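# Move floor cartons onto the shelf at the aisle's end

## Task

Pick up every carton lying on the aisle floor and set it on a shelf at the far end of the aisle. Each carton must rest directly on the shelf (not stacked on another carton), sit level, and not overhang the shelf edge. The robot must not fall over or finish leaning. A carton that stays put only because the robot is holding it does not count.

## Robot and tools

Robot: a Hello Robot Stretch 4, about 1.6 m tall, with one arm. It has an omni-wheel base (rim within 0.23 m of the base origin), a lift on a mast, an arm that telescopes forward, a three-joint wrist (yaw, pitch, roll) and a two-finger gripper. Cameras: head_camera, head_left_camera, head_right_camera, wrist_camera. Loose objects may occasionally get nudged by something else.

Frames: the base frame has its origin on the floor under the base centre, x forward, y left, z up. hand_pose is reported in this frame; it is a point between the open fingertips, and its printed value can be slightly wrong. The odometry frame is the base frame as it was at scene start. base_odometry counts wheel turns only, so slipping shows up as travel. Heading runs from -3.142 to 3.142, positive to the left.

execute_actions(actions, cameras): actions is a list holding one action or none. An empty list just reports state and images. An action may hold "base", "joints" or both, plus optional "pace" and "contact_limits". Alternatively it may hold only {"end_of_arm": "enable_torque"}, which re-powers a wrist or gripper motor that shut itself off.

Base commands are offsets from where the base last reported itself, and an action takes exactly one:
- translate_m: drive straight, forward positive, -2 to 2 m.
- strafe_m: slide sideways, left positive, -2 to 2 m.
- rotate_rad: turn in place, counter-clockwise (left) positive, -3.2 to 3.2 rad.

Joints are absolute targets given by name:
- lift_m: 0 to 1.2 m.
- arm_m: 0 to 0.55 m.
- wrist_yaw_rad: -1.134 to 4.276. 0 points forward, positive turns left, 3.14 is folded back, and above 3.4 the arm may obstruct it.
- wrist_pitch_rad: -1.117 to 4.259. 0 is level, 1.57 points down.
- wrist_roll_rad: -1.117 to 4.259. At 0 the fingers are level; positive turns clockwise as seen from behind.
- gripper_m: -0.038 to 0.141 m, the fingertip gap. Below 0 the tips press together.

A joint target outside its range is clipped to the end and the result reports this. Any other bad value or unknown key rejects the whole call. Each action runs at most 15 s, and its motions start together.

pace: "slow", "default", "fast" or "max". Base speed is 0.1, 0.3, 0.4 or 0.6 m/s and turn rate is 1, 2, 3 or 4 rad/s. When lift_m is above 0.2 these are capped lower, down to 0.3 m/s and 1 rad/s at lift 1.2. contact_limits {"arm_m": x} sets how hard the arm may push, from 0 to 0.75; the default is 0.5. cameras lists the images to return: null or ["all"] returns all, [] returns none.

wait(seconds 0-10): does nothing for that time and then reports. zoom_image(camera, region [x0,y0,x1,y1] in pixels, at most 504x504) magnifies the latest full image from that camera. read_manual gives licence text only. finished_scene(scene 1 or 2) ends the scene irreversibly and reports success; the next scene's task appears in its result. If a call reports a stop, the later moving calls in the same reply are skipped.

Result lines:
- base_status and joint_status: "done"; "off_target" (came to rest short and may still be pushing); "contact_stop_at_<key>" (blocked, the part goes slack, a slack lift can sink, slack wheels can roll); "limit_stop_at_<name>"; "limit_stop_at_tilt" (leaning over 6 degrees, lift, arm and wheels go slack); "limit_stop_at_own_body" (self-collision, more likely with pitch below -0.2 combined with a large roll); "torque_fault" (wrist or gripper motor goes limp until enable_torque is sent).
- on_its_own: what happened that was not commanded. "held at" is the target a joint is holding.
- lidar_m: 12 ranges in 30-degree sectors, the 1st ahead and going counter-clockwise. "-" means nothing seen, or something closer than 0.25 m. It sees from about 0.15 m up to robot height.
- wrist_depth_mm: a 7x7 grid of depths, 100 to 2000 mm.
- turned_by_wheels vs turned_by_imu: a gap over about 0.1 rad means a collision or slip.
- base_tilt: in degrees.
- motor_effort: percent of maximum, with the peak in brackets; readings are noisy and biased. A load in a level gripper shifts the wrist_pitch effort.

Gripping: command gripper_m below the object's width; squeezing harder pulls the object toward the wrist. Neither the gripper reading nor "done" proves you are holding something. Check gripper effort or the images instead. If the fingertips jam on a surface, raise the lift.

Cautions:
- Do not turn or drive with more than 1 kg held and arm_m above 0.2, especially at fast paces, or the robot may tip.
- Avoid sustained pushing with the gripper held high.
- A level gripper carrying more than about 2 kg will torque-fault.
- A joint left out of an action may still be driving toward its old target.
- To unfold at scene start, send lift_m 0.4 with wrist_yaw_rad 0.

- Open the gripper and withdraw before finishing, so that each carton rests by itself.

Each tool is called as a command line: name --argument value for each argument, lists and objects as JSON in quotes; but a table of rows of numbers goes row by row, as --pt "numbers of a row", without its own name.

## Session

execute_actions --actions '[]'

Scene clock: 0.00 s.
base_odometry: x=+0.000 y=+0.000 heading=+0.000 (m, m, rad; odometry frame)
turned_by_wheels: +0.000 (rad since the last result)
turned_by_imu: +0.000 (rad since the last result)
base_tilt: forward=-0.2 right=-0.1 (deg)
lidar_m: 1.51 2.01 2.71 1.32 0.65 0.63 1.55 1.09 1.03 1.04 1.36 1.47
base_status: not commanded
joint_positions: lift_m=+0.285 arm_m=+0.000 wrist_yaw_rad=+3.204 wrist_pitch_rad=-0.009 wrist_roll_rad=-0.009 gripper_m=+0.057
joint_status: not commanded
motor_effort: lift_m=+18 arm_m=+0 wrist_yaw_rad=+0 wrist_pitch_rad=-5 wrist_roll_rad=-1 gripper_m=-5 wheel_0=+0 wheel_1=-1 wheel_2=+0 (%)
hand_pose: x=-0.1225 y=+0.0692 z=+0.4655 quat_wxyz=(-0.031, +0.005, -0.004, +0.999) (m; base frame)
wrist_depth_mm: - - 139 - - - 559 / - - 138 - - - 554 / - 112 138 - - - 554 / 143 140 177 - - - 554 / 211 1255 1537 - - - 549 / 210 1205 214 1618 196 1366 549 / 215 1008 1118 - 1138 585 549
pictures: head_camera, head_left_camera, head_right_camera, wrist_camera
camera_calibration (this result's frames):
wrist_camera: T_world_to_cam=[[-0.0785116, 0.996367, 0.032993, -0.0940142], [-0.0074777, 0.0325057, -0.999444, 0.516322], [-0.996885, -0.0787146, 0.00489846, 0.110497], [0, 0, 0, 1]] pos_world=[0.106632, 0.0855869, 0.518595]
Images, in order (width x height): head_camera 420x560, head_left_camera 420x672, head_right_camera 420x672, wrist_camera 616x392.

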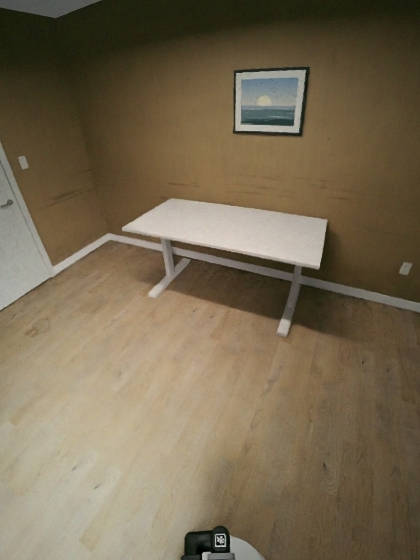

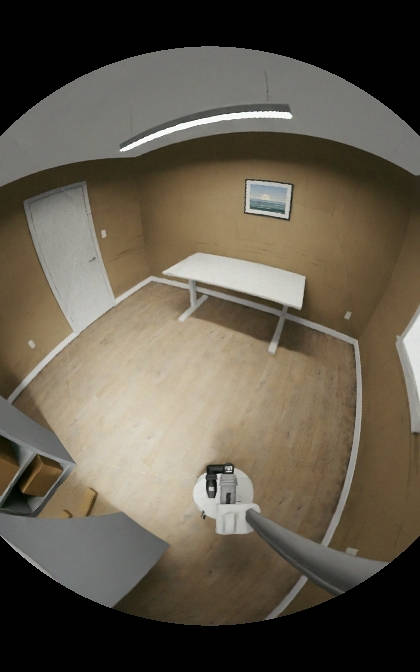

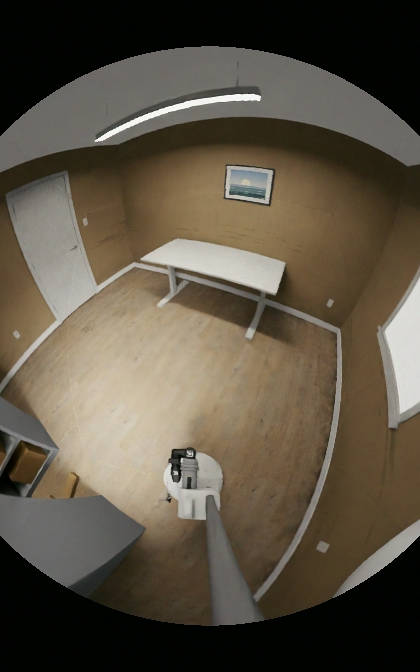

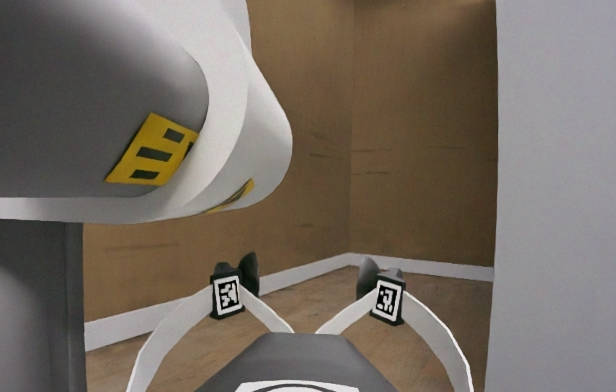

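execute_actions --actions '[{"base":{"rotate_rad":2.69},"joints":{"lift_m":0.4,"wrist_yaw_rad":0,"wrist_pitch_rad":0.85,"gripper_m":0.138}}]' --cameras '["head_camera","head_right_camera"]'

Scene clock: 3.00 s.
base_odometry: x=+0.000 y=+0.000 heading=+2.689 (m, m, rad; odometry frame)
turned_by_wheels: +2.689 (rad since the last result)
turned_by_imu: +2.699 (rad since the last result)
base_tilt: forward=-0.2 right=-0.1 (deg)
lidar_m: 0.62 1.40 1.07 0.99 1.09 1.47 1.51 1.54 2.80 2.73 1.30 0.64
base_status: done
joint_positions: lift_m=+0.400 arm_m=+0.000 wrist_yaw_rad=+0.001 wrist_pitch_rad=+0.851 wrist_roll_rad=-0.009 gripper_m=+0.138
joint_status: all done
motor_effort: lift_m=+20(22) arm_m=+0(0) wrist_yaw_rad=-3(9) wrist_pitch_rad=-3(2) wrist_roll_rad=-4(4) gripper_m=-3(4) wheel_0=-3(8) wheel_1=-3(8) wheel_2=-2(9) (%)
hand_pose: x=+0.3610 y=-0.0873 z=+0.3611 quat_wxyz=(+0.911, -0.004, +0.413, +0.002) (m; base frame)
wrist_depth_mm: 1205 1182 1229 1138 368 362 362 / 991 991 991 946 415 407 404 / 842 842 831 820 484 473 462 / 723 732 723 715 564 554 539 / 640 647 654 654 634 634 634 / 580 569 564 591 564 559 580 / 525 521 544 - 544 525 525
pictures: head_camera, head_right_camera
Images, in order (width x height): head_camera 420x560, head_right_camera 420x672.

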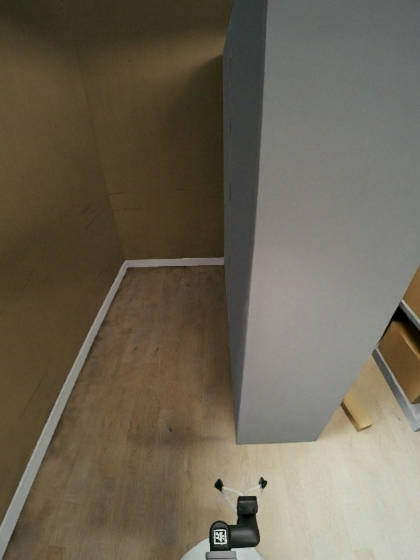

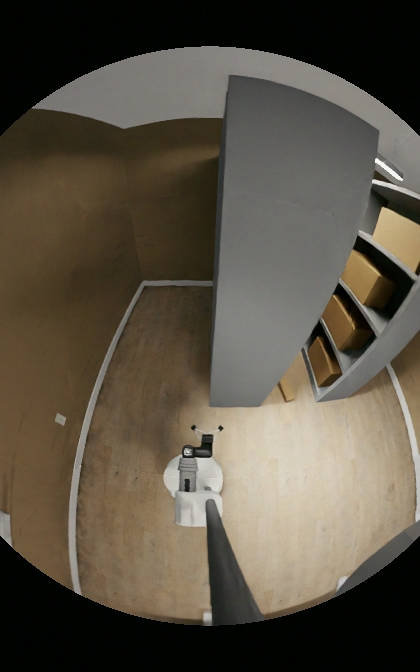

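execute_actions --actions '[{"base":{"strafe_m":-0.85},"joints":{"lift_m":0.25},"pace":"fast"}]'

Scene clock: 6.40 s.
base_odometry: x=+0.372 y=+0.765 heading=+2.689 (m, m, rad; odometry frame)
turned_by_wheels: +0.000 (rad since the last result)
turned_by_imu: -0.004 (rad since the last result)
base_tilt: forward=-0.2 right=-0.1 (deg)
lidar_m: 1.11 0.68 0.88 1.88 1.95 1.54 1.48 1.56 1.92 1.88 0.82 0.68
base_status: done
joint_positions: lift_m=+0.250 arm_m=+0.000 wrist_yaw_rad=+0.000 wrist_pitch_rad=+0.852 wrist_roll_rad=-0.009 gripper_m=+0.138
joint_status: all done
motor_effort: lift_m=+16(18) arm_m=+0(0) wrist_yaw_rad=-2(3) wrist_pitch_rad=-2(3) wrist_roll_rad=-3(3) gripper_m=-3(0) wheel_0=-3(12) wheel_1=+0(8) wheel_2=-1(1) (%)
hand_pose: x=+0.3610 y=-0.0873 z=+0.2114 quat_wxyz=(+0.911, -0.004, +0.413, +0.002) (m; base frame)
wrist_depth_mm: 676 715 878 809 854 517 345 / 603 683 676 732 741 549 375 / 512 615 580 603 621 480 436 / 535 539 539 544 544 517 512 / 477 477 480 480 477 480 480 / 424 413 410 427 413 415 427 / 389 387 397 - 397 389 394
pictures: head_camera, head_left_camera, head_right_camera, wrist_camera
camera_calibration (this result's frames):
wrist_camera: T_world_to_cam=[[0.0357753, -0.999315, 0.00949205, -0.10234], [-0.754406, -0.0332345, -0.655566, 0.462285], [0.655432, 0.0162922, -0.755078, 0.153926], [0, 0, 0, 1]] pos_world=[0.251524, -0.0894137, 0.420256]
Images, in order (width x height): head_camera 420x560, head_left_camera 420x672, head_right_camera 420x672, wrist_camera 616x392.

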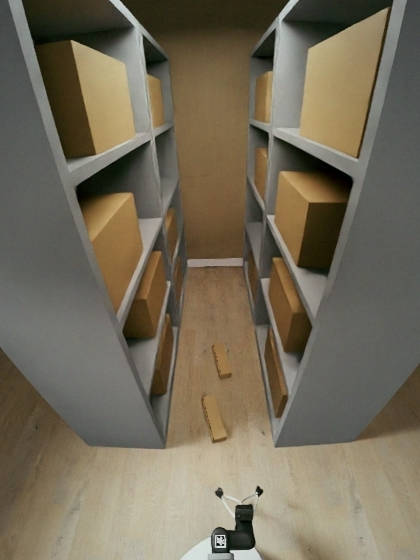

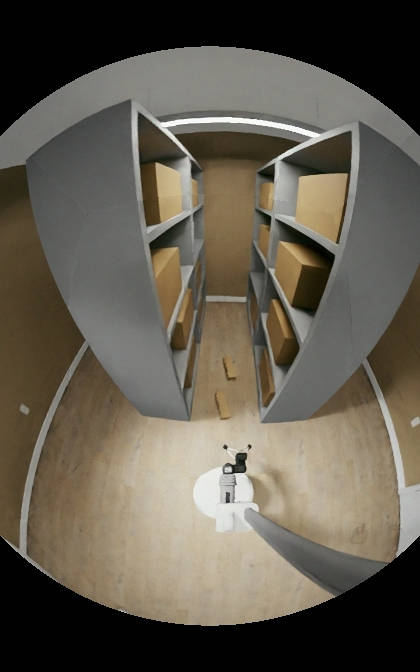

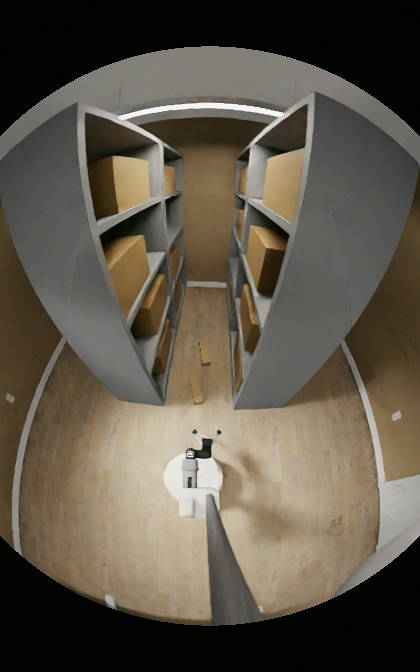

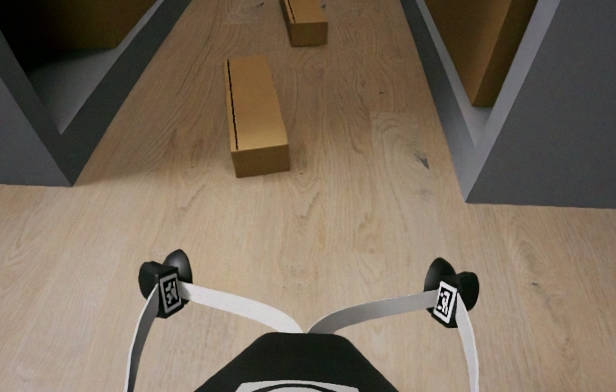

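execute_actions --actions '[{"base":{"rotate_rad":0.112},"joints":{"lift_m":0.14,"arm_m":0.42,"wrist_yaw_rad":0.11}}]' --cameras '["wrist_camera"]'

execute_actions --actions '[{"joints":{"lift_m":0.07}}]' --cameras '["wrist_camera"]'

Scene clock: 9.67 s.
base_odometry: x=+0.372 y=+0.765 heading=+2.801 (m, m, rad; odometry frame)
turned_by_wheels: +0.111 (rad since the last result)
turned_by_imu: +0.112 (rad since the last result)
base_tilt: forward=-0.2 right=-0.1 (deg)
lidar_m: 0.81 0.67 1.89 1.86 2.03 1.52 1.47 1.64 1.90 1.87 0.76 0.68
base_status: done
joint_positions: lift_m=+0.140 arm_m=+0.419 wrist_yaw_rad=+0.110 wrist_pitch_rad=+0.851 wrist_roll_rad=-0.009 gripper_m=+0.138
joint_status: all done
motor_effort: lift_m=+16(16) arm_m=+7(7) wrist_yaw_rad=-1(3) wrist_pitch_rad=-2(3) wrist_roll_rad=-2(4) gripper_m=-1(2) wheel_0=-1(7) wheel_1=-3(7) wheel_2=-2(8) (%)
hand_pose: x=+0.7881 y=-0.0660 z=+0.1015 quat_wxyz=(+0.909, -0.027, +0.412, +0.052) (m; base frame)
wrist_depth_mm: 325 415 580 634 569 640 647 / 343 421 530 539 500 525 554 / 355 433 455 455 442 445 462 / 338 397 397 322 399 399 399 / 336 349 353 289 355 353 351 / 309 306 303 258 304 303 314 / 286 282 290 - 286 286 289
pictures: wrist_camera
camera_calibration (this result's frames):
wrist_camera: T_world_to_cam=[[0.144957, -0.989392, 0.00949563, -0.18065], [-0.74617, -0.115615, -0.65564, 0.701261], [0.649783, 0.0879542, -0.755014, -0.200229], [0, 0, 0, 1]] pos_world=[0.679551, -0.0800472, 0.310314]
Images, in order (width x height): wrist_camera 616x392.

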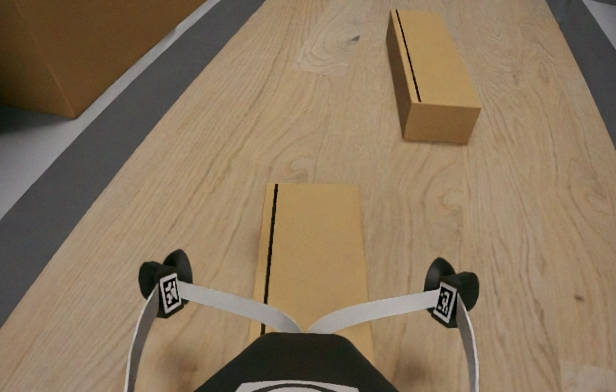

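Scene clock: 10.93 s.
base_odometry: x=+0.372 y=+0.765 heading=+2.801 (m, m, rad; odometry frame)
turned_by_wheels: +0.000 (rad since the last result)
turned_by_imu: +0.000 (rad since the last result)
base_tilt: forward=-0.3 right=-0.2 (deg)
lidar_m: 0.83 0.67 1.88 1.86 2.01 1.52 1.46 1.62 1.88 1.87 0.75 0.68
base_status: not commanded
joint_positions: lift_m=+0.070 arm_m=+0.419 wrist_yaw_rad=+0.110 wrist_pitch_rad=+0.851 wrist_roll_rad=-0.009 gripper_m=+0.138
joint_status: all done
motor_effort: lift_m=+16(16) arm_m=+7(7) wrist_yaw_rad=-3(2) wrist_pitch_rad=-3(2) wrist_roll_rad=-3(2) gripper_m=+1(0) wheel_0=-1(2) wheel_1=-3(3) wheel_2=-2(2) (%)
hand_pose: x=+0.7881 y=-0.0660 z=+0.0314 quat_wxyz=(+0.909, -0.027, +0.412, +0.052) (m; base frame)
wrist_depth_mm: 322 389 484 492 466 407 508 / 312 389 415 413 399 392 427 / 324 351 351 267 351 355 359 / 306 304 307 234 301 307 309 / 270 272 267 207 260 273 273 / 240 236 193 186 191 235 242 / 220 219 220 - 196 220 -
pictures: wrist_camera
camera_calibration (this result's frames):
wrist_camera: T_world_to_cam=[[0.144957, -0.989392, 0.00949559, -0.179986], [-0.74617, -0.115614, -0.65564, 0.655355], [0.649783, 0.0879541, -0.755014, -0.253095], [0, 0, 0, 1]] pos_world=[0.679553, -0.0800472, 0.240296]
Images, in order (width x height): wrist_camera 616x392.

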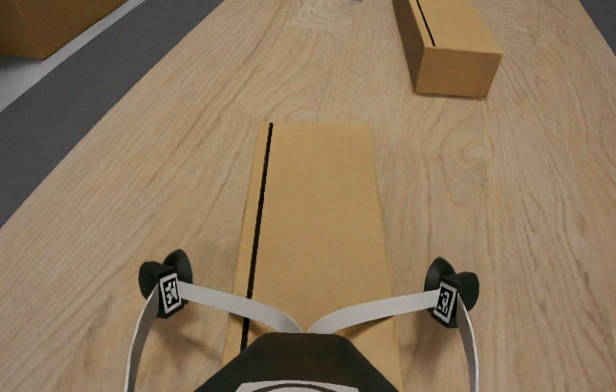

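execute_actions --actions '[{"joints":{"gripper_m":0.04}}]' --cameras '[]'

execute_actions --actions '[{"base":{"rotate_rad":-0.112},"joints":{"lift_m":0.17,"wrist_yaw_rad":0.0}}]' --cameras '["head_camera"]'

execute_actions --actions '[{"base":{"translate_m":0.75},"joints":{"arm_m":0.55}}]'

Scene clock: 13.40 s.
base_odometry: x=+0.372 y=+0.765 heading=+2.801 (m, m, rad; odometry frame)
turned_by_wheels: +0.000 (rad since the last result)
turned_by_imu: +0.000 (rad since the last result)
base_tilt: forward=-0.2 right=-0.1 (deg)
lidar_m: 0.81 0.65 1.92 1.88 2.03 1.52 1.48 1.60 1.90 1.86 0.74 0.66
base_status: not commanded
joint_positions: lift_m=+0.070 arm_m=+0.419 wrist_yaw_rad=+0.110 wrist_pitch_rad=+0.852 wrist_roll_rad=-0.009 gripper_m=+0.041
joint_status: all done
motor_effort: lift_m=+16(16) arm_m=+7(8) wrist_yaw_rad=+0(1) wrist_pitch_rad=-4(4) wrist_roll_rad=-3(4) gripper_m=-27(25) wheel_0=-2(2) wheel_1=-3(2) wheel_2=-2(2) (%)
hand_pose: x=+0.7881 y=-0.0660 z=+0.0314 quat_wxyz=(+0.909, -0.027, +0.412, +0.052) (m; base frame)
wrist_depth_mm: 320 387 484 500 466 410 504 / 309 389 415 413 399 394 427 / 322 351 351 248 342 355 357 / 306 306 298 218 300 309 309 / 268 271 221 196 262 272 272 / 240 236 181 177 182 244 241 / 220 218 215 - 216 220 -
pictures: none
No camera images: the call's "cameras" was empty. Leave "cameras" out to get every camera's image.

Scene clock: 14.83 s.
base_odometry: x=+0.372 y=+0.765 heading=+2.689 (m, m, rad; odometry frame)
turned_by_wheels: -0.112 (rad since the last result)
turned_by_imu: -0.112 (rad since the last result)
base_tilt: forward=-0.2 right=-0.1 (deg)
lidar_m: 0.64 0.67 0.89 1.87 1.96 1.54 1.48 1.58 1.91 1.86 0.84 0.68
base_status: done
joint_positions: lift_m=+0.170 arm_m=+0.419 wrist_yaw_rad=+0.000 wrist_pitch_rad=+0.852 wrist_roll_rad=-0.009 gripper_m=+0.041
joint_status: all done
motor_effort: lift_m=+22(24) arm_m=+7(7) wrist_yaw_rad=-4(8) wrist_pitch_rad=-4(4) wrist_roll_rad=-2(3) gripper_m=-28(25) wheel_0=+1(8) wheel_1=+2(6) wheel_2=+2(7) (%)
hand_pose: x=+0.7796 y=-0.0874 z=+0.1309 quat_wxyz=(+0.911, -0.004, +0.413, +0.002) (m; base frame)
wrist_depth_mm: 517 668 707 627 707 549 377 / 488 591 574 500 591 496 379 / 473 496 500 248 488 473 375 / 433 433 427 218 424 430 347 / 379 384 220 195 370 384 345 / 340 334 180 177 182 345 336 / 310 310 304 - 306 310 312
pictures: head_camera
Images, in order (width x height): head_camera 420x560.

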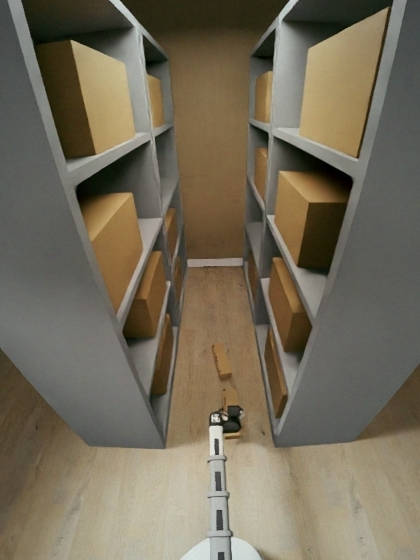

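Scene clock: 18.83 s.
base_odometry: x=-0.303 y=+1.092 heading=+2.689 (m, m, rad; odometry frame)
turned_by_wheels: +0.001 (rad since the last result)
turned_by_imu: -0.001 (rad since the last result)
base_tilt: forward=-0.2 right=-0.1 (deg)
lidar_m: 1.03 0.41 0.27 0.27 0.30 2.31 2.62 2.62 0.33 0.30 0.33 0.48
base_status: done
joint_positions: lift_m=+0.170 arm_m=+0.549 wrist_yaw_rad=+0.000 wrist_pitch_rad=+0.852 wrist_roll_rad=-0.009 gripper_m=+0.041
joint_status: all done
motor_effort: lift_m=+22(22) arm_m=+8(8) wrist_yaw_rad=-3(1) wrist_pitch_rad=-4(4) wrist_roll_rad=-2(2) gripper_m=-25(29) wheel_0=+3(8) wheel_1=+4(9) wheel_2=+1(10) (%)
hand_pose: x=+0.9095 y=-0.0874 z=+0.1309 quat_wxyz=(+0.911, -0.004, +0.413, +0.002) (m; base frame)
wrist_depth_mm: 492 647 699 699 699 564 410 / 466 574 585 580 585 544 410 / 469 500 500 247 484 488 384 / 427 433 424 219 424 436 368 / 379 382 219 196 368 387 373 / 338 334 181 177 182 343 343 / 312 310 306 - 306 312 315
pictures: head_camera, head_left_camera, head_right_camera, wrist_camera
camera_calibration (this result's frames):
wrist_camera: T_world_to_cam=[[0.0353943, -0.999329, 0.00947377, -0.120924], [-0.754789, -0.032944, -0.655139, 0.8236], [0.655012, 0.0160375, -0.755449, -0.265982], [0, 0, 0, 1]] pos_world=[0.800146, -0.0894449, 0.339783]
Images, in order (width x height): head_camera 420x560, head_left_camera 420x672, head_right_camera 420x672, wrist_camera 616x392.

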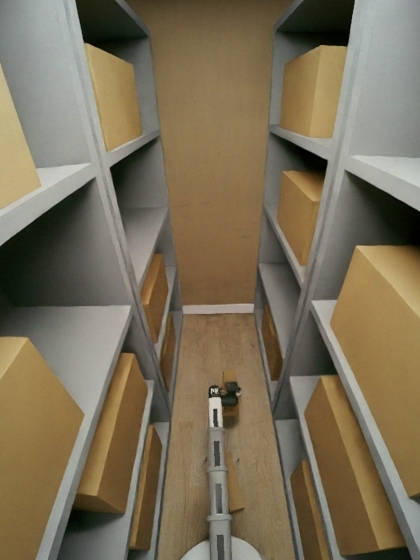

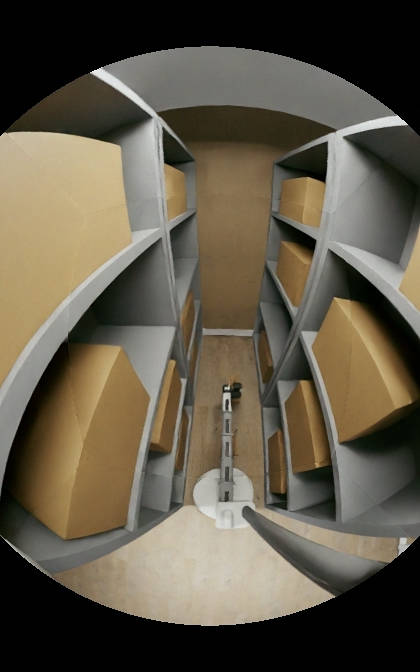

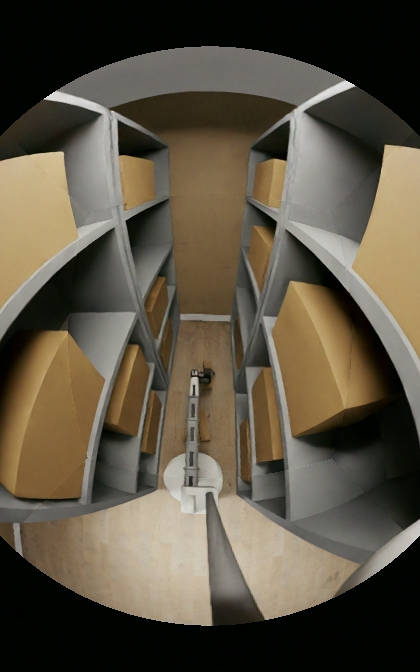

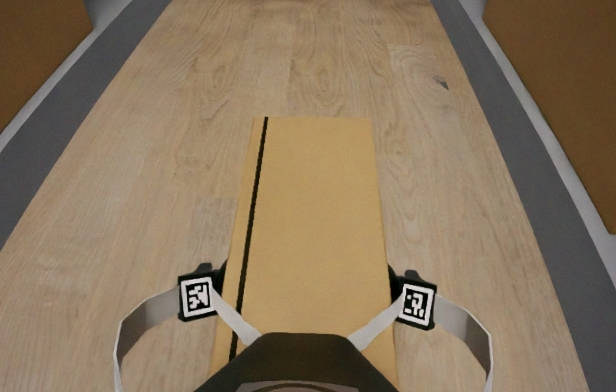

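execute_actions --actions '[{"joints":{"lift_m":0.07}}]' --cameras '[]'

execute_actions --actions '[{"joints":{"gripper_m":0.138}}]' --cameras '[]'

execute_actions --actions '[{"joints":{"lift_m":0.15,"arm_m":0.1,"wrist_yaw_rad":0.2}}]' --cameras '["wrist_camera","head_camera"]'

Scene clock: 20.60 s.
base_odometry: x=-0.303 y=+1.092 heading=+2.689 (m, m, rad; odometry frame)
turned_by_wheels: +0.000 (rad since the last result)
turned_by_imu: +0.000 (rad since the last result)
base_tilt: forward=-0.2 right=-0.1 (deg)
lidar_m: 1.01 0.41 0.29 0.25 0.28 2.31 2.63 2.61 0.32 0.30 0.32 0.48
base_status: not commanded
joint_positions: lift_m=+0.070 arm_m=+0.549 wrist_yaw_rad=+0.000 wrist_pitch_rad=+0.852 wrist_roll_rad=-0.009 gripper_m=+0.041
joint_status: all done
motor_effort: lift_m=+16(21) arm_m=+8(7) wrist_yaw_rad=-1(2) wrist_pitch_rad=-5(5) wrist_roll_rad=-1(2) gripper_m=-26(26) wheel_0=+3(3) wheel_1=+4(4) wheel_2=+1(1) (%)
hand_pose: x=+0.9095 y=-0.0874 z=+0.0313 quat_wxyz=(+0.911, -0.004, +0.413, +0.002) (m; base frame)
wrist_depth_mm: 466 496 488 492 492 492 379 / 413 415 410 410 415 418 379 / 353 351 347 248 342 355 357 / 303 304 297 219 298 307 309 / 268 270 220 196 260 271 272 / 239 236 181 177 181 241 241 / 219 217 215 - 216 219 -
pictures: none
No camera images: the call's "cameras" was empty. Leave "cameras" out to get every camera's image.

Scene clock: 22.57 s.
base_odometry: x=-0.303 y=+1.092 heading=+2.689 (m, m, rad; odometry frame)
turned_by_wheels: +0.000 (rad since the last result)
turned_by_imu: +0.000 (rad since the last result)
base_tilt: forward=-0.2 right=-0.1 (deg)
lidar_m: 1.03 0.40 0.27 0.27 0.28 2.31 2.62 2.61 0.31 0.29 0.33 0.45
base_status: not commanded
joint_positions: lift_m=+0.070 arm_m=+0.549 wrist_yaw_rad=+0.000 wrist_pitch_rad=+0.851 wrist_roll_rad=-0.009 gripper_m=+0.138
joint_status: all done
motor_effort: lift_m=+16(16) arm_m=+7(7) wrist_yaw_rad=+0(2) wrist_pitch_rad=-2(4) wrist_roll_rad=-3(2) gripper_m=+3(25) wheel_0=+3(4) wheel_1=+4(4) wheel_2=+1(1) (%)
hand_pose: x=+0.9097 y=-0.0874 z=+0.0315 quat_wxyz=(+0.911, -0.004, +0.413, +0.002) (m; base frame)
wrist_depth_mm: 466 500 496 496 496 488 379 / 415 415 418 410 413 421 382 / 351 351 351 266 355 355 355 / 304 306 298 232 300 307 309 / 268 271 259 206 267 272 272 / 239 236 193 185 193 234 241 / 219 217 214 - 218 220 -
pictures: none
No camera images: the call's "cameras" was empty. Leave "cameras" out to get every camera's image.

Scene clock: 24.97 s.
base_odometry: x=-0.303 y=+1.092 heading=+2.689 (m, m, rad; odometry frame)
turned_by_wheels: +0.000 (rad since the last result)
turned_by_imu: +0.000 (rad since the last result)
base_tilt: forward=-0.3 right=-0.1 (deg)
lidar_m: 1.01 0.39 0.28 0.25 0.29 2.30 2.64 2.60 0.31 0.30 0.32 0.48
base_status: not commanded
joint_positions: lift_m=+0.150 arm_m=+0.101 wrist_yaw_rad=+0.200 wrist_pitch_rad=+0.852 wrist_roll_rad=-0.009 gripper_m=+0.138
joint_status: all done
motor_effort: lift_m=+22(23) arm_m=-7(7) wrist_yaw_rad=-1(2) wrist_pitch_rad=-4(4) wrist_roll_rad=-4(4) gripper_m=-2(2) wheel_0=+3(3) wheel_1=+4(4) wheel_2=+1(1) (%)
hand_pose: x=+0.4758 y=-0.0479 z=+0.1109 quat_wxyz=(+0.906, -0.045, +0.411, +0.093) (m; base frame)
wrist_depth_mm: 445 492 647 668 591 683 574 / 427 504 554 554 469 559 525 / 394 466 469 473 466 477 466 / 392 413 410 413 413 413 413 / 362 364 366 300 366 364 366 / 320 317 315 270 314 314 324 / 296 293 300 - 298 294 300
pictures: head_camera, wrist_camera
camera_calibration (this result's frames):
wrist_camera: T_world_to_cam=[[0.233135, -0.972398, 0.00947807, -0.158727], [-0.733047, -0.182137, -0.655338, 0.467002], [0.638976, 0.145834, -0.755276, 0.0162341], [0, 0, 0, 1]] pos_world=[0.368966, -0.0716551, 0.31981]
Images, in order (width x height): head_camera 420x560, wrist_camera 616x392.

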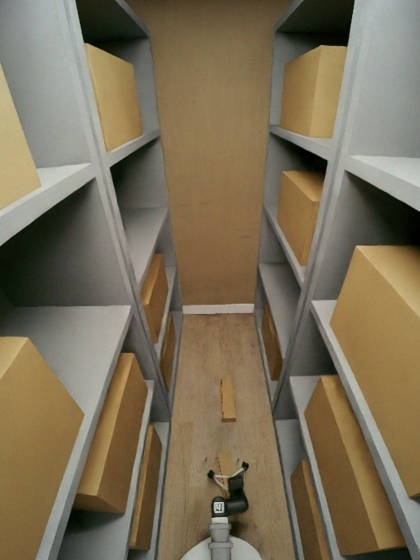

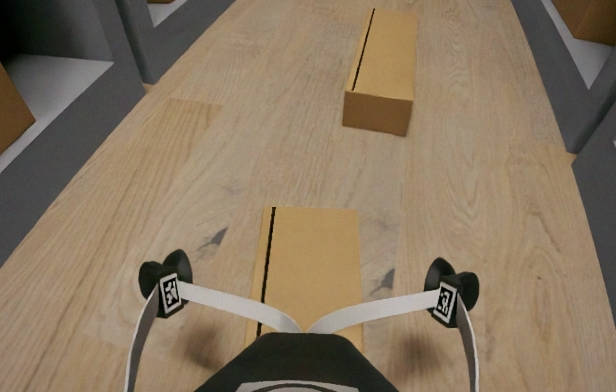

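execute_actions --actions '[{"base":{"translate_m":-0.03},"joints":{"lift_m":0.07}}]' --cameras '["wrist_camera"]'

execute_actions --actions '[{"joints":{"gripper_m":0.04}}]' --cameras '["wrist_camera"]'

Scene clock: 26.63 s.
base_odometry: x=-0.276 y=+1.079 heading=+2.689 (m, m, rad; odometry frame)
turned_by_wheels: +0.000 (rad since the last result)
turned_by_imu: +0.000 (rad since the last result)
base_tilt: forward=-0.3 right=-0.1 (deg)
lidar_m: 1.07 0.39 0.27 0.27 0.29 2.29 2.60 2.62 0.33 0.30 0.33 0.45
base_status: done
joint_positions: lift_m=+0.070 arm_m=+0.101 wrist_yaw_rad=+0.200 wrist_pitch_rad=+0.852 wrist_roll_rad=-0.009 gripper_m=+0.138
joint_status: all done
motor_effort: lift_m=+16(20) arm_m=-7(7) wrist_yaw_rad=-2(1) wrist_pitch_rad=-4(4) wrist_roll_rad=-1(1) gripper_m=-1(2) wheel_0=-1(6) wheel_1=-1(9) wheel_2=+0(9) (%)
hand_pose: x=+0.4758 y=-0.0479 z=+0.0314 quat_wxyz=(+0.906, -0.045, +0.411, +0.093) (m; base frame)
wrist_depth_mm: 370 466 496 496 415 512 512 / 377 418 415 415 418 421 427 / 351 353 351 270 347 359 359 / 306 307 306 236 301 310 310 / 270 272 267 208 262 273 272 / 242 236 195 187 192 236 243 / 221 220 221 - 196 220 -
pictures: wrist_camera
camera_calibration (this result's frames):
wrist_camera: T_world_to_cam=[[0.233134, -0.972398, 0.00947959, -0.157971], [-0.73302, -0.182132, -0.65537, 0.414864], [0.639007, 0.145841, -0.755248, -0.0438516], [0, 0, 0, 1]] pos_world=[0.368953, -0.071655, 0.240268]
Images, in order (width x height): wrist_camera 616x392.

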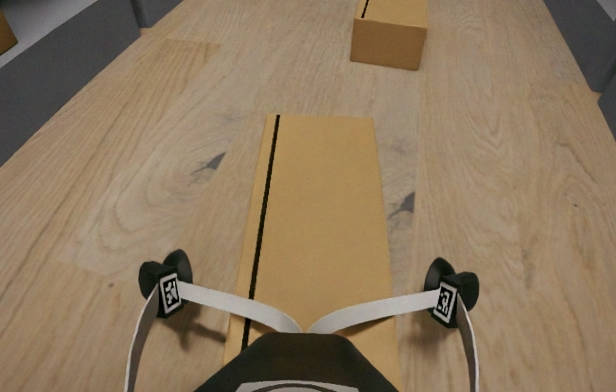

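Scene clock: 28.60 s.
base_odometry: x=-0.276 y=+1.079 heading=+2.689 (m, m, rad; odometry frame)
turned_by_wheels: +0.000 (rad since the last result)
turned_by_imu: +0.000 (rad since the last result)
base_tilt: forward=-0.3 right=+0.0 (deg)
lidar_m: 1.08 0.39 0.28 0.26 0.30 2.30 2.59 2.60 0.32 0.31 0.32 0.49
base_status: not commanded
joint_positions: lift_m=+0.070 arm_m=+0.101 wrist_yaw_rad=+0.200 wrist_pitch_rad=+0.852 wrist_roll_rad=-0.009 gripper_m=+0.041
joint_status: all done
motor_effort: lift_m=+16(16) arm_m=-7(7) wrist_yaw_rad=-1(1) wrist_pitch_rad=-3(4) wrist_roll_rad=-3(2) gripper_m=-27(31) wheel_0=-1(1) wheel_1=-1(1) wheel_2=+0(0) (%)
hand_pose: x=+0.4758 y=-0.0479 z=+0.0314 quat_wxyz=(+0.906, -0.045, +0.411, +0.093) (m; base frame)
wrist_depth_mm: 370 469 500 496 410 512 508 / 377 418 415 415 415 424 430 / 355 353 355 253 345 357 357 / 307 309 300 223 301 309 309 / 271 271 221 198 262 273 273 / 242 237 181 178 182 244 244 / 221 220 216 - 219 220 -
pictures: wrist_camera
camera_calibration (this result's frames):
wrist_camera: T_world_to_cam=[[0.233133, -0.972399, 0.00948539, -0.157972], [-0.732915, -0.182111, -0.655493, 0.414866], [0.639128, 0.145865, -0.755142, -0.0439107], [0, 0, 0, 1]] pos_world=[0.368954, -0.0716548, 0.240281]
Images, in order (width x height): wrist_camera 616x392.

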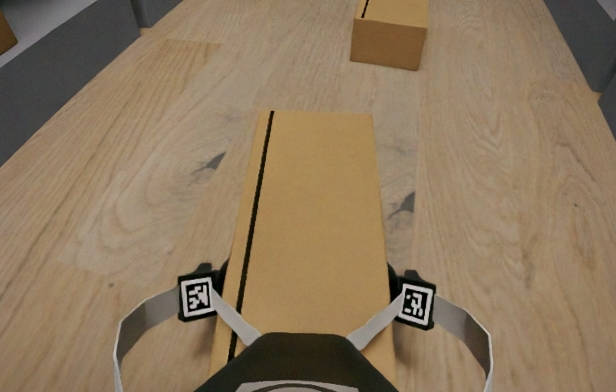

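execute_actions --actions '[{"base":{"translate_m":0.48},"joints":{"lift_m":0.63,"arm_m":0.44,"wrist_yaw_rad":0.0}}]' --cameras '["wrist_camera","head_camera"]'

Scene clock: 32.63 s.
base_odometry: x=-0.708 y=+1.289 heading=+2.689 (m, m, rad; odometry frame)
turned_by_wheels: +0.000 (rad since the last result)
turned_by_imu: -0.001 (rad since the last result)
base_tilt: forward=-0.2 right=+0.0 (deg)
lidar_m: 0.66 0.38 0.27 0.25 0.26 0.40 3.57 0.47 0.34 0.32 0.34 0.49
base_status: done
joint_positions: lift_m=+0.630 arm_m=+0.439 wrist_yaw_rad=+0.000 wrist_pitch_rad=+0.852 wrist_roll_rad=-0.009 gripper_m=+0.041
joint_status: all done
motor_effort: lift_m=+21(23) arm_m=+8(8) wrist_yaw_rad=-2(6) wrist_pitch_rad=-4(5) wrist_roll_rad=-3(1) gripper_m=-26(28) wheel_0=+1(8) wheel_1=+1(8) wheel_2=+0(9) (%)
hand_pose: x=+0.7996 y=-0.0874 z=+0.5909 quat_wxyz=(+0.911, -0.004, +0.413, +0.002) (m; base frame)
wrist_depth_mm: 525 574 585 574 569 544 504 / 480 647 661 654 634 591 477 / 683 732 759 253 723 668 407 / 854 842 878 223 820 798 377 / 809 831 223 198 788 820 508 / 492 723 182 178 182 496 466 / 504 683 723 - 732 512 418
pictures: head_camera, wrist_camera
camera_calibration (this result's frames):
wrist_camera: T_world_to_cam=[[0.0354657, -0.999326, 0.00948071, -0.121441], [-0.754663, -0.0329994, -0.655282, 1.04203], [0.655154, 0.0160853, -0.755324, 0.153316], [0, 0, 0, 1]] pos_world=[0.690246, -0.089439, 0.799781]
Images, in order (width x height): head_camera 420x560, wrist_camera 616x392.

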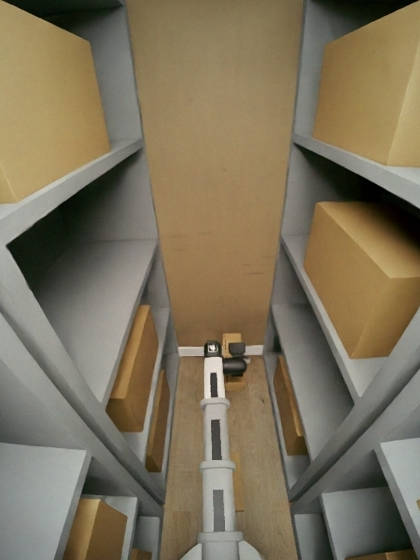

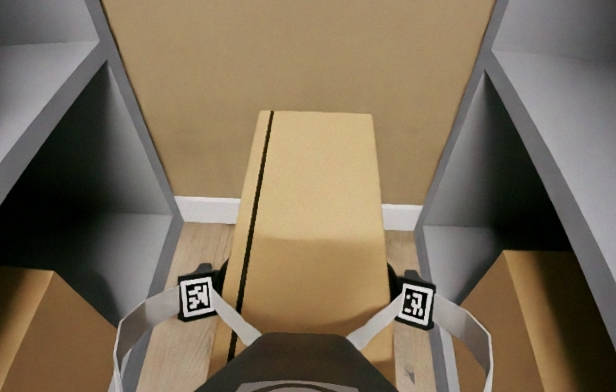

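execute_actions --actions '[{"base":{"rotate_rad":-0.56},"joints":{"arm_m":0.47},"pace":"slow"}]' --cameras '["wrist_camera","head_camera"]'

Scene clock: 34.73 s.
base_odometry: x=-0.708 y=+1.289 heading=+2.130 (m, m, rad; odometry frame)
turned_by_wheels: -0.559 (rad since the last result)
turned_by_imu: -0.561 (rad since the last result)
base_tilt: forward=-0.2 right=-0.1 (deg)
lidar_m: 0.47 1.16 0.40 0.28 0.25 0.28 0.37 2.68 0.49 0.33 0.30 0.34
base_status: done
joint_positions: lift_m=+0.630 arm_m=+0.469 wrist_yaw_rad=+0.000 wrist_pitch_rad=+0.852 wrist_roll_rad=-0.009 gripper_m=+0.041
joint_status: all done
motor_effort: lift_m=+22(22) arm_m=+7(7) wrist_yaw_rad=-1(2) wrist_pitch_rad=-4(4) wrist_roll_rad=-1(3) gripper_m=-25(27) wheel_0=+4(7) wheel_1=+3(7) wheel_2=+3(5) (%)
hand_pose: x=+0.8296 y=-0.0874 z=+0.5909 quat_wxyz=(+0.911, -0.004, +0.413, +0.002) (m; base frame)
wrist_depth_mm: 521 544 549 549 477 364 307 / 480 459 455 459 459 389 325 / 404 392 389 254 379 384 347 / 359 340 332 222 334 343 343 / 314 300 221 198 289 301 301 / 778 264 181 178 182 270 270 / 732 242 238 - 242 243 -
pictures: head_camera, wrist_camera
camera_calibration (this result's frames):
wrist_camera: T_world_to_cam=[[0.0354662, -0.999326, 0.00948144, -0.122505], [-0.754663, -0.0330003, -0.655282, 1.06464], [0.655153, 0.0160851, -0.755325, 0.133686], [0, 0, 0, 1]] pos_world=[0.720208, -0.0894389, 0.799781]
Images, in order (width x height): head_camera 420x560, wrist_camera 616x392.

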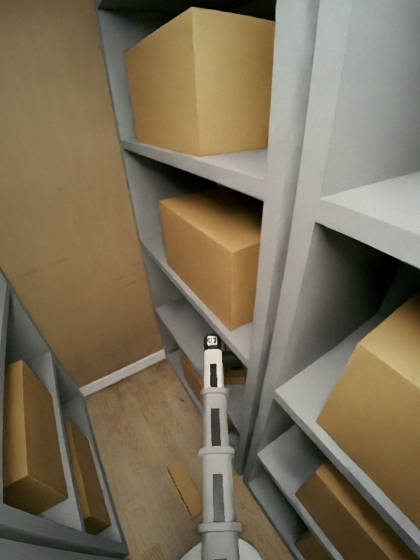

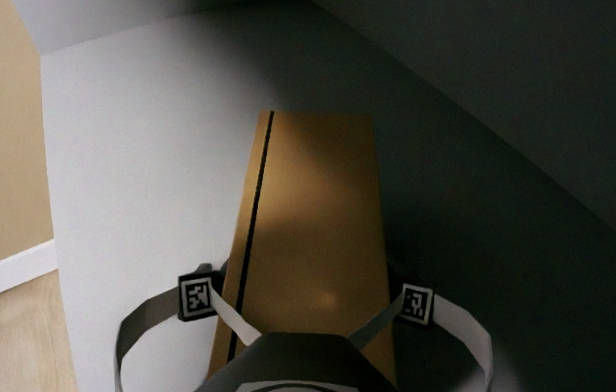

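execute_actions --actions '[{"joints":{"lift_m":0.606},"pace":"slow"}]' --cameras '[]'

execute_actions --actions '[{"joints":{"gripper_m":0.125}}]' --cameras '[]'

execute_actions --actions '[{"joints":{"arm_m":0.28,"lift_m":0.63}}]' --cameras '["wrist_camera","head_camera"]'

Scene clock: 36.40 s.
base_odometry: x=-0.708 y=+1.289 heading=+2.130 (m, m, rad; odometry frame)
turned_by_wheels: +0.000 (rad since the last result)
turned_by_imu: +0.000 (rad since the last result)
base_tilt: forward=-0.3 right=-0.1 (deg)
lidar_m: 0.46 1.15 0.39 0.27 0.25 0.29 0.40 2.70 0.48 0.33 0.32 0.32
base_status: not commanded
joint_positions: lift_m=+0.606 arm_m=+0.469 wrist_yaw_rad=+0.000 wrist_pitch_rad=+0.852 wrist_roll_rad=-0.009 gripper_m=+0.041
joint_status: all done
motor_effort: lift_m=+16(21) arm_m=+7(7) wrist_yaw_rad=-3(3) wrist_pitch_rad=-4(4) wrist_roll_rad=-3(4) gripper_m=-26(24) wheel_0=+5(4) wheel_1=+3(3) wheel_2=+3(3) (%)
hand_pose: x=+0.8296 y=-0.0874 z=+0.5674 quat_wxyz=(+0.911, -0.004, +0.413, +0.002) (m; base frame)
wrist_depth_mm: 496 504 500 500 469 364 310 / 436 421 413 413 421 389 324 / 368 355 353 254 345 355 340 / 315 309 301 224 303 309 310 / 278 272 221 198 264 274 274 / 254 238 181 177 182 244 245 / 227 220 217 - 220 221 -
pictures: none
No camera images: the call's "cameras" was empty. Leave "cameras" out to get every camera's image.

Scene clock: 38.17 s.
base_odometry: x=-0.708 y=+1.289 heading=+2.130 (m, m, rad; odometry frame)
turned_by_wheels: +0.000 (rad since the last result)
turned_by_imu: +0.000 (rad since the last result)
base_tilt: forward=-0.2 right=-0.1 (deg)
lidar_m: 0.49 1.17 0.39 0.27 0.26 0.28 0.38 2.68 0.48 0.34 0.32 0.32
base_status: not commanded
joint_positions: lift_m=+0.606 arm_m=+0.469 wrist_yaw_rad=+0.000 wrist_pitch_rad=+0.851 wrist_roll_rad=-0.009 gripper_m=+0.125
joint_status: all done
motor_effort: lift_m=+16(16) arm_m=+8(7) wrist_yaw_rad=-2(2) wrist_pitch_rad=-2(4) wrist_roll_rad=-2(5) gripper_m=-2(23) wheel_0=+4(3) wheel_1=+3(3) wheel_2=+3(3) (%)
hand_pose: x=+0.8297 y=-0.0874 z=+0.5675 quat_wxyz=(+0.911, -0.004, +0.413, +0.002) (m; base frame)
wrist_depth_mm: 500 508 500 504 469 362 307 / 439 418 418 418 421 389 325 / 368 355 353 271 357 359 340 / 315 309 309 238 304 314 312 / 279 273 265 209 264 274 274 / 252 239 196 189 193 240 245 / 228 222 216 - 220 222 -
pictures: none
No camera images: the call's "cameras" was empty. Leave "cameras" out to get every camera's image.

Scene clock: 39.63 s.
base_odometry: x=-0.708 y=+1.289 heading=+2.130 (m, m, rad; odometry frame)
turned_by_wheels: +0.000 (rad since the last result)
turned_by_imu: +0.000 (rad since the last result)
base_tilt: forward=-0.2 right=-0.1 (deg)
lidar_m: 0.48 1.16 0.35 0.27 0.25 0.27 0.39 2.70 0.48 0.35 0.31 0.33
base_status: not commanded
joint_positions: lift_m=+0.630 arm_m=+0.354 wrist_yaw_rad=+0.002 wrist_pitch_rad=+0.852 wrist_roll_rad=-0.009 gripper_m=+0.125
joint_status: arm_m contact_stop (moved -0.115 of -0.189); the others done
on_its_own: arm_m is slack since a contact_stop (your +0.280 is given up)
motor_effort: lift_m=+20(22) arm_m=+0(31) wrist_yaw_rad=-8(100) wrist_pitch_rad=-3(8) wrist_roll_rad=-3(3) gripper_m=-2(0) wheel_0=+3(12) wheel_1=+1(3) wheel_2=+8(32) (%)
hand_pose: x=+0.7148 y=-0.0870 z=+0.5912 quat_wxyz=(+0.911, -0.005, +0.413, +0.003) (m; base frame)
wrist_depth_mm: 621 554 554 549 530 427 364 / 691 462 462 362 462 439 382 / 768 394 392 307 392 397 384 / 854 349 342 268 343 342 343 / 878 317 297 237 296 303 301 / 809 778 222 217 218 265 270 / 750 723 249 - 248 245 -
pictures: head_camera, wrist_camera
camera_calibration (this result's frames):
wrist_camera: T_world_to_cam=[[0.0377544, -0.999242, 0.009517, -0.119656], [-0.754358, -0.0347455, -0.655544, 0.978054], [0.655377, 0.0175704, -0.755097, 0.208996], [0, 0, 0, 1]] pos_world=[0.605349, -0.089254, 0.800108]
Images, in order (width x height): head_camera 420x560, wrist_camera 616x392.

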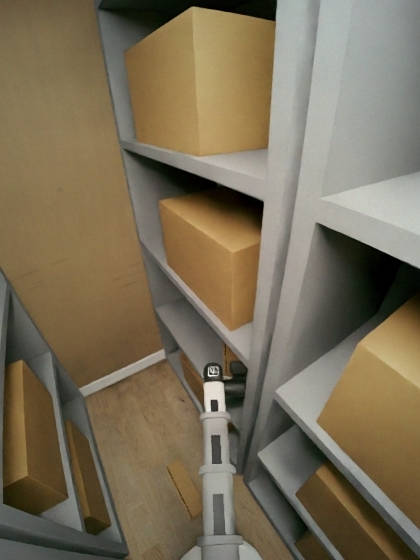

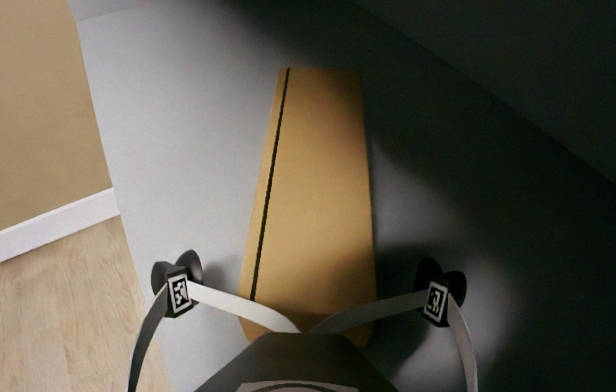

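execute_actions --actions '[{"joints":{"arm_m":0.375,"wrist_pitch_rad":0.55}}]' --cameras '[]'

execute_actions --actions '[{"base":{"rotate_rad":0.56}}]' --cameras '[]'

execute_actions --actions '[{"joints":{"arm_m":0.1,"wrist_pitch_rad":0.85,"lift_m":0.16,"gripper_m":0.138,"wrist_yaw_rad":0.05}}]' --cameras '["wrist_camera","head_camera"]'

Scene clock: 40.67 s.
base_odometry: x=-0.708 y=+1.289 heading=+2.130 (m, m, rad; odometry frame)
turned_by_wheels: -0.001 (rad since the last result)
turned_by_imu: -0.001 (rad since the last result)
base_tilt: forward=-0.2 right=-0.1 (deg)
lidar_m: 0.47 1.17 0.40 0.27 0.26 0.28 0.35 2.68 0.49 0.35 0.32 0.33
base_status: not commanded
joint_positions: lift_m=+0.630 arm_m=+0.374 wrist_yaw_rad=+0.000 wrist_pitch_rad=+0.553 wrist_roll_rad=-0.009 gripper_m=+0.125
joint_status: all done
motor_effort: lift_m=+20(20) arm_m=+7(8) wrist_yaw_rad=-2(10) wrist_pitch_rad=-6(10) wrist_roll_rad=-4(3) gripper_m=-2(3) wheel_0=+2(3) wheel_1=+1(1) wheel_2=+2(8) (%)
hand_pose: x=+0.7902 y=-0.0873 z=+0.6569 quat_wxyz=(+0.962, -0.004, +0.273, +0.001) (m; base frame)
wrist_depth_mm: 564 591 683 715 512 394 340 / 603 647 723 750 539 415 349 / 661 654 683 691 569 436 359 / 715 512 521 525 530 455 375 / 768 421 421 342 427 427 387 / 809 340 330 286 298 345 355 / 831 301 312 - 310 303 310
pictures: none
No camera images: the call's "cameras" was empty. Leave "cameras" out to get every camera's image.

Scene clock: 42.00 s.
base_odometry: x=-0.708 y=+1.289 heading=+2.689 (m, m, rad; odometry frame)
turned_by_wheels: +0.560 (rad since the last result)
turned_by_imu: +0.562 (rad since the last result)
base_tilt: forward=-0.2 right=-0.1 (deg)
lidar_m: 1.00 0.37 0.27 0.26 0.27 0.40 3.57 0.47 0.32 0.32 0.35 0.50
base_status: done
joint_positions: lift_m=+0.630 arm_m=+0.374 wrist_yaw_rad=+0.000 wrist_pitch_rad=+0.552 wrist_roll_rad=-0.009 gripper_m=+0.125
joint_status: not commanded
motor_effort: lift_m=+20(20) arm_m=+7(7) wrist_yaw_rad=-1(2) wrist_pitch_rad=-5(5) wrist_roll_rad=-4(2) gripper_m=-4(0) wheel_0=-2(8) wheel_1=-3(6) wheel_2=+0(7) (%)
hand_pose: x=+0.7903 y=-0.0874 z=+0.6569 quat_wxyz=(+0.962, -0.004, +0.273, +0.001) (m; base frame)
wrist_depth_mm: 549 580 585 591 580 549 521 / 591 615 640 634 621 591 559 / 640 668 691 691 676 621 615 / 521 732 759 759 750 591 539 / 788 788 842 842 809 732 430 / 866 866 904 891 878 820 379 / 768 788 878 - 866 525 508
pictures: none
No camera images: the call's "cameras" was empty. Leave "cameras" out to get every camera's image.

Scene clock: 44.87 s.
base_odometry: x=-0.708 y=+1.289 heading=+2.689 (m, m, rad; odometry frame)
turned_by_wheels: +0.000 (rad since the last result)
turned_by_imu: +0.000 (rad since the last result)
base_tilt: forward=-0.2 right=-0.1 (deg)
lidar_m: 1.00 0.38 0.28 0.25 0.28 0.39 3.55 0.46 0.33 0.32 0.33 0.48
base_status: not commanded
joint_positions: lift_m=+0.160 arm_m=+0.101 wrist_yaw_rad=+0.050 wrist_pitch_rad=+0.852 wrist_roll_rad=-0.009 gripper_m=+0.138
joint_status: all done
motor_effort: lift_m=+16(19) arm_m=-7(8) wrist_yaw_rad=+0(4) wrist_pitch_rad=-3(5) wrist_roll_rad=-2(3) gripper_m=-3(4) wheel_0=-3(3) wheel_1=-3(3) wheel_2=+0(1) (%)
hand_pose: x=+0.4664 y=-0.0778 z=+0.1214 quat_wxyz=(+0.910, -0.014, +0.413, +0.025) (m; base frame)
wrist_depth_mm: 455 591 683 683 683 615 449 / 445 549 569 569 580 559 439 / 442 484 488 484 492 492 410 / 415 424 424 427 430 424 392 / 373 375 377 310 382 375 368 / 332 325 324 279 327 324 336 / 306 303 309 - 312 304 307
pictures: head_camera, wrist_camera
camera_calibration (this result's frames):
wrist_camera: T_world_to_cam=[[0.0852487, -0.996314, 0.00951036, -0.118584], [-0.751973, -0.070598, -0.655402, 0.47903], [0.653658, 0.0487206, -0.75522, 0.0201121], [0, 0, 0, 1]] pos_world=[0.35718, -0.0853081, 0.330274]
Images, in order (width x height): head_camera 420x560, wrist_camera 616x392.

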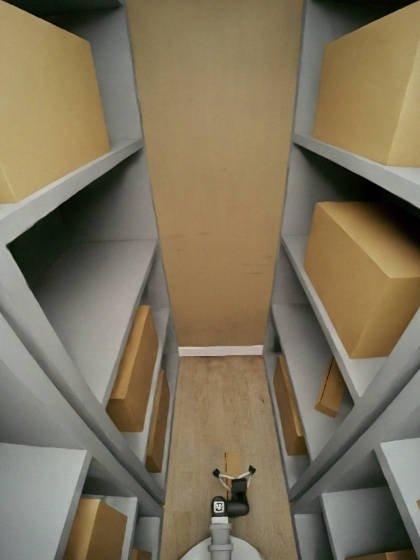

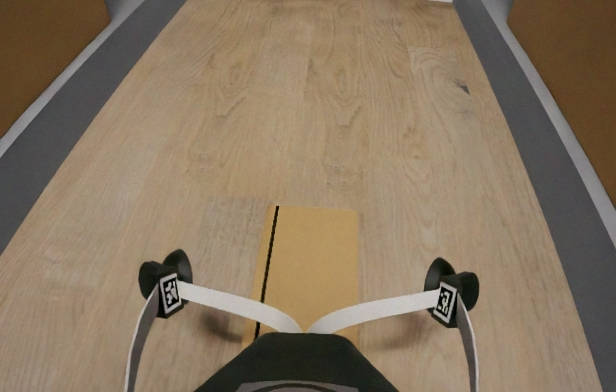

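execute_actions --actions '[{"base":{"translate_m":-0.02},"joints":{"lift_m":0.07}}]' --cameras '[]'

execute_actions --actions '[{"joints":{"gripper_m":0.04}}]' --cameras '["wrist_camera"]'

Scene clock: 46.40 s.
base_odometry: x=-0.690 y=+1.280 heading=+2.689 (m, m, rad; odometry frame)
turned_by_wheels: -0.001 (rad since the last result)
turned_by_imu: +0.000 (rad since the last result)
base_tilt: forward=-0.3 right=-0.1 (deg)
lidar_m: 1.01 0.39 0.28 0.26 0.27 0.39 3.55 0.47 0.33 0.31 0.34 0.49
base_status: done
joint_positions: lift_m=+0.070 arm_m=+0.101 wrist_yaw_rad=+0.050 wrist_pitch_rad=+0.852 wrist_roll_rad=-0.009 gripper_m=+0.138
joint_status: all done
motor_effort: lift_m=+16(15) arm_m=-7(7) wrist_yaw_rad=+0(3) wrist_pitch_rad=-3(3) wrist_roll_rad=-2(4) gripper_m=-1(0) wheel_0=-2(5) wheel_1=-3(5) wheel_2=-1(6) (%)
hand_pose: x=+0.4663 y=-0.0778 z=+0.0314 quat_wxyz=(+0.910, -0.014, +0.413, +0.025) (m; base frame)
wrist_depth_mm: 430 488 492 496 500 500 415 / 410 418 413 415 418 424 407 / 355 355 353 270 355 359 357 / 306 307 300 235 300 310 312 / 271 272 260 208 268 273 274 / 241 236 193 187 200 236 244 / 222 219 175 - 221 221 -
pictures: none
No camera images: the call's "cameras" was empty. Leave "cameras" out to get every camera's image.

Scene clock: 48.37 s.
base_odometry: x=-0.690 y=+1.280 heading=+2.689 (m, m, rad; odometry frame)
turned_by_wheels: +0.000 (rad since the last result)
turned_by_imu: +0.000 (rad since the last result)
base_tilt: forward=-0.2 right=-0.1 (deg)
lidar_m: 1.01 0.37 0.27 0.25 0.28 0.39 3.56 0.47 0.33 0.32 0.35 0.49
base_status: not commanded
joint_positions: lift_m=+0.070 arm_m=+0.101 wrist_yaw_rad=+0.050 wrist_pitch_rad=+0.852 wrist_roll_rad=-0.009 gripper_m=+0.041
joint_status: all done
motor_effort: lift_m=+16(16) arm_m=-7(7) wrist_yaw_rad=-1(1) wrist_pitch_rad=-4(3) wrist_roll_rad=-1(1) gripper_m=-28(29) wheel_0=-3(3) wheel_1=-3(3) wheel_2=-1(1) (%)
hand_pose: x=+0.4664 y=-0.0778 z=+0.0314 quat_wxyz=(+0.910, -0.014, +0.413, +0.025) (m; base frame)
wrist_depth_mm: 436 496 500 496 500 500 413 / 407 418 415 421 418 421 410 / 353 355 353 252 345 357 362 / 306 307 303 223 301 310 310 / 271 272 262 198 263 274 273 / 242 238 182 178 182 245 243 / 221 220 216 - 219 220 -
pictures: wrist_camera
camera_calibration (this result's frames):
wrist_camera: T_world_to_cam=[[0.0852484, -0.996314, 0.00951206, -0.117727], [-0.751943, -0.0705966, -0.655438, 0.420035], [0.653693, 0.0487225, -0.755189, -0.047865], [0, 0, 0, 1]] pos_world=[0.357167, -0.0853081, 0.240279]
Images, in order (width x height): wrist_camera 616x392.

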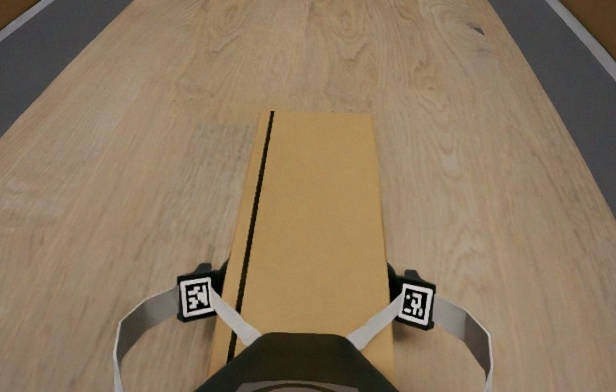

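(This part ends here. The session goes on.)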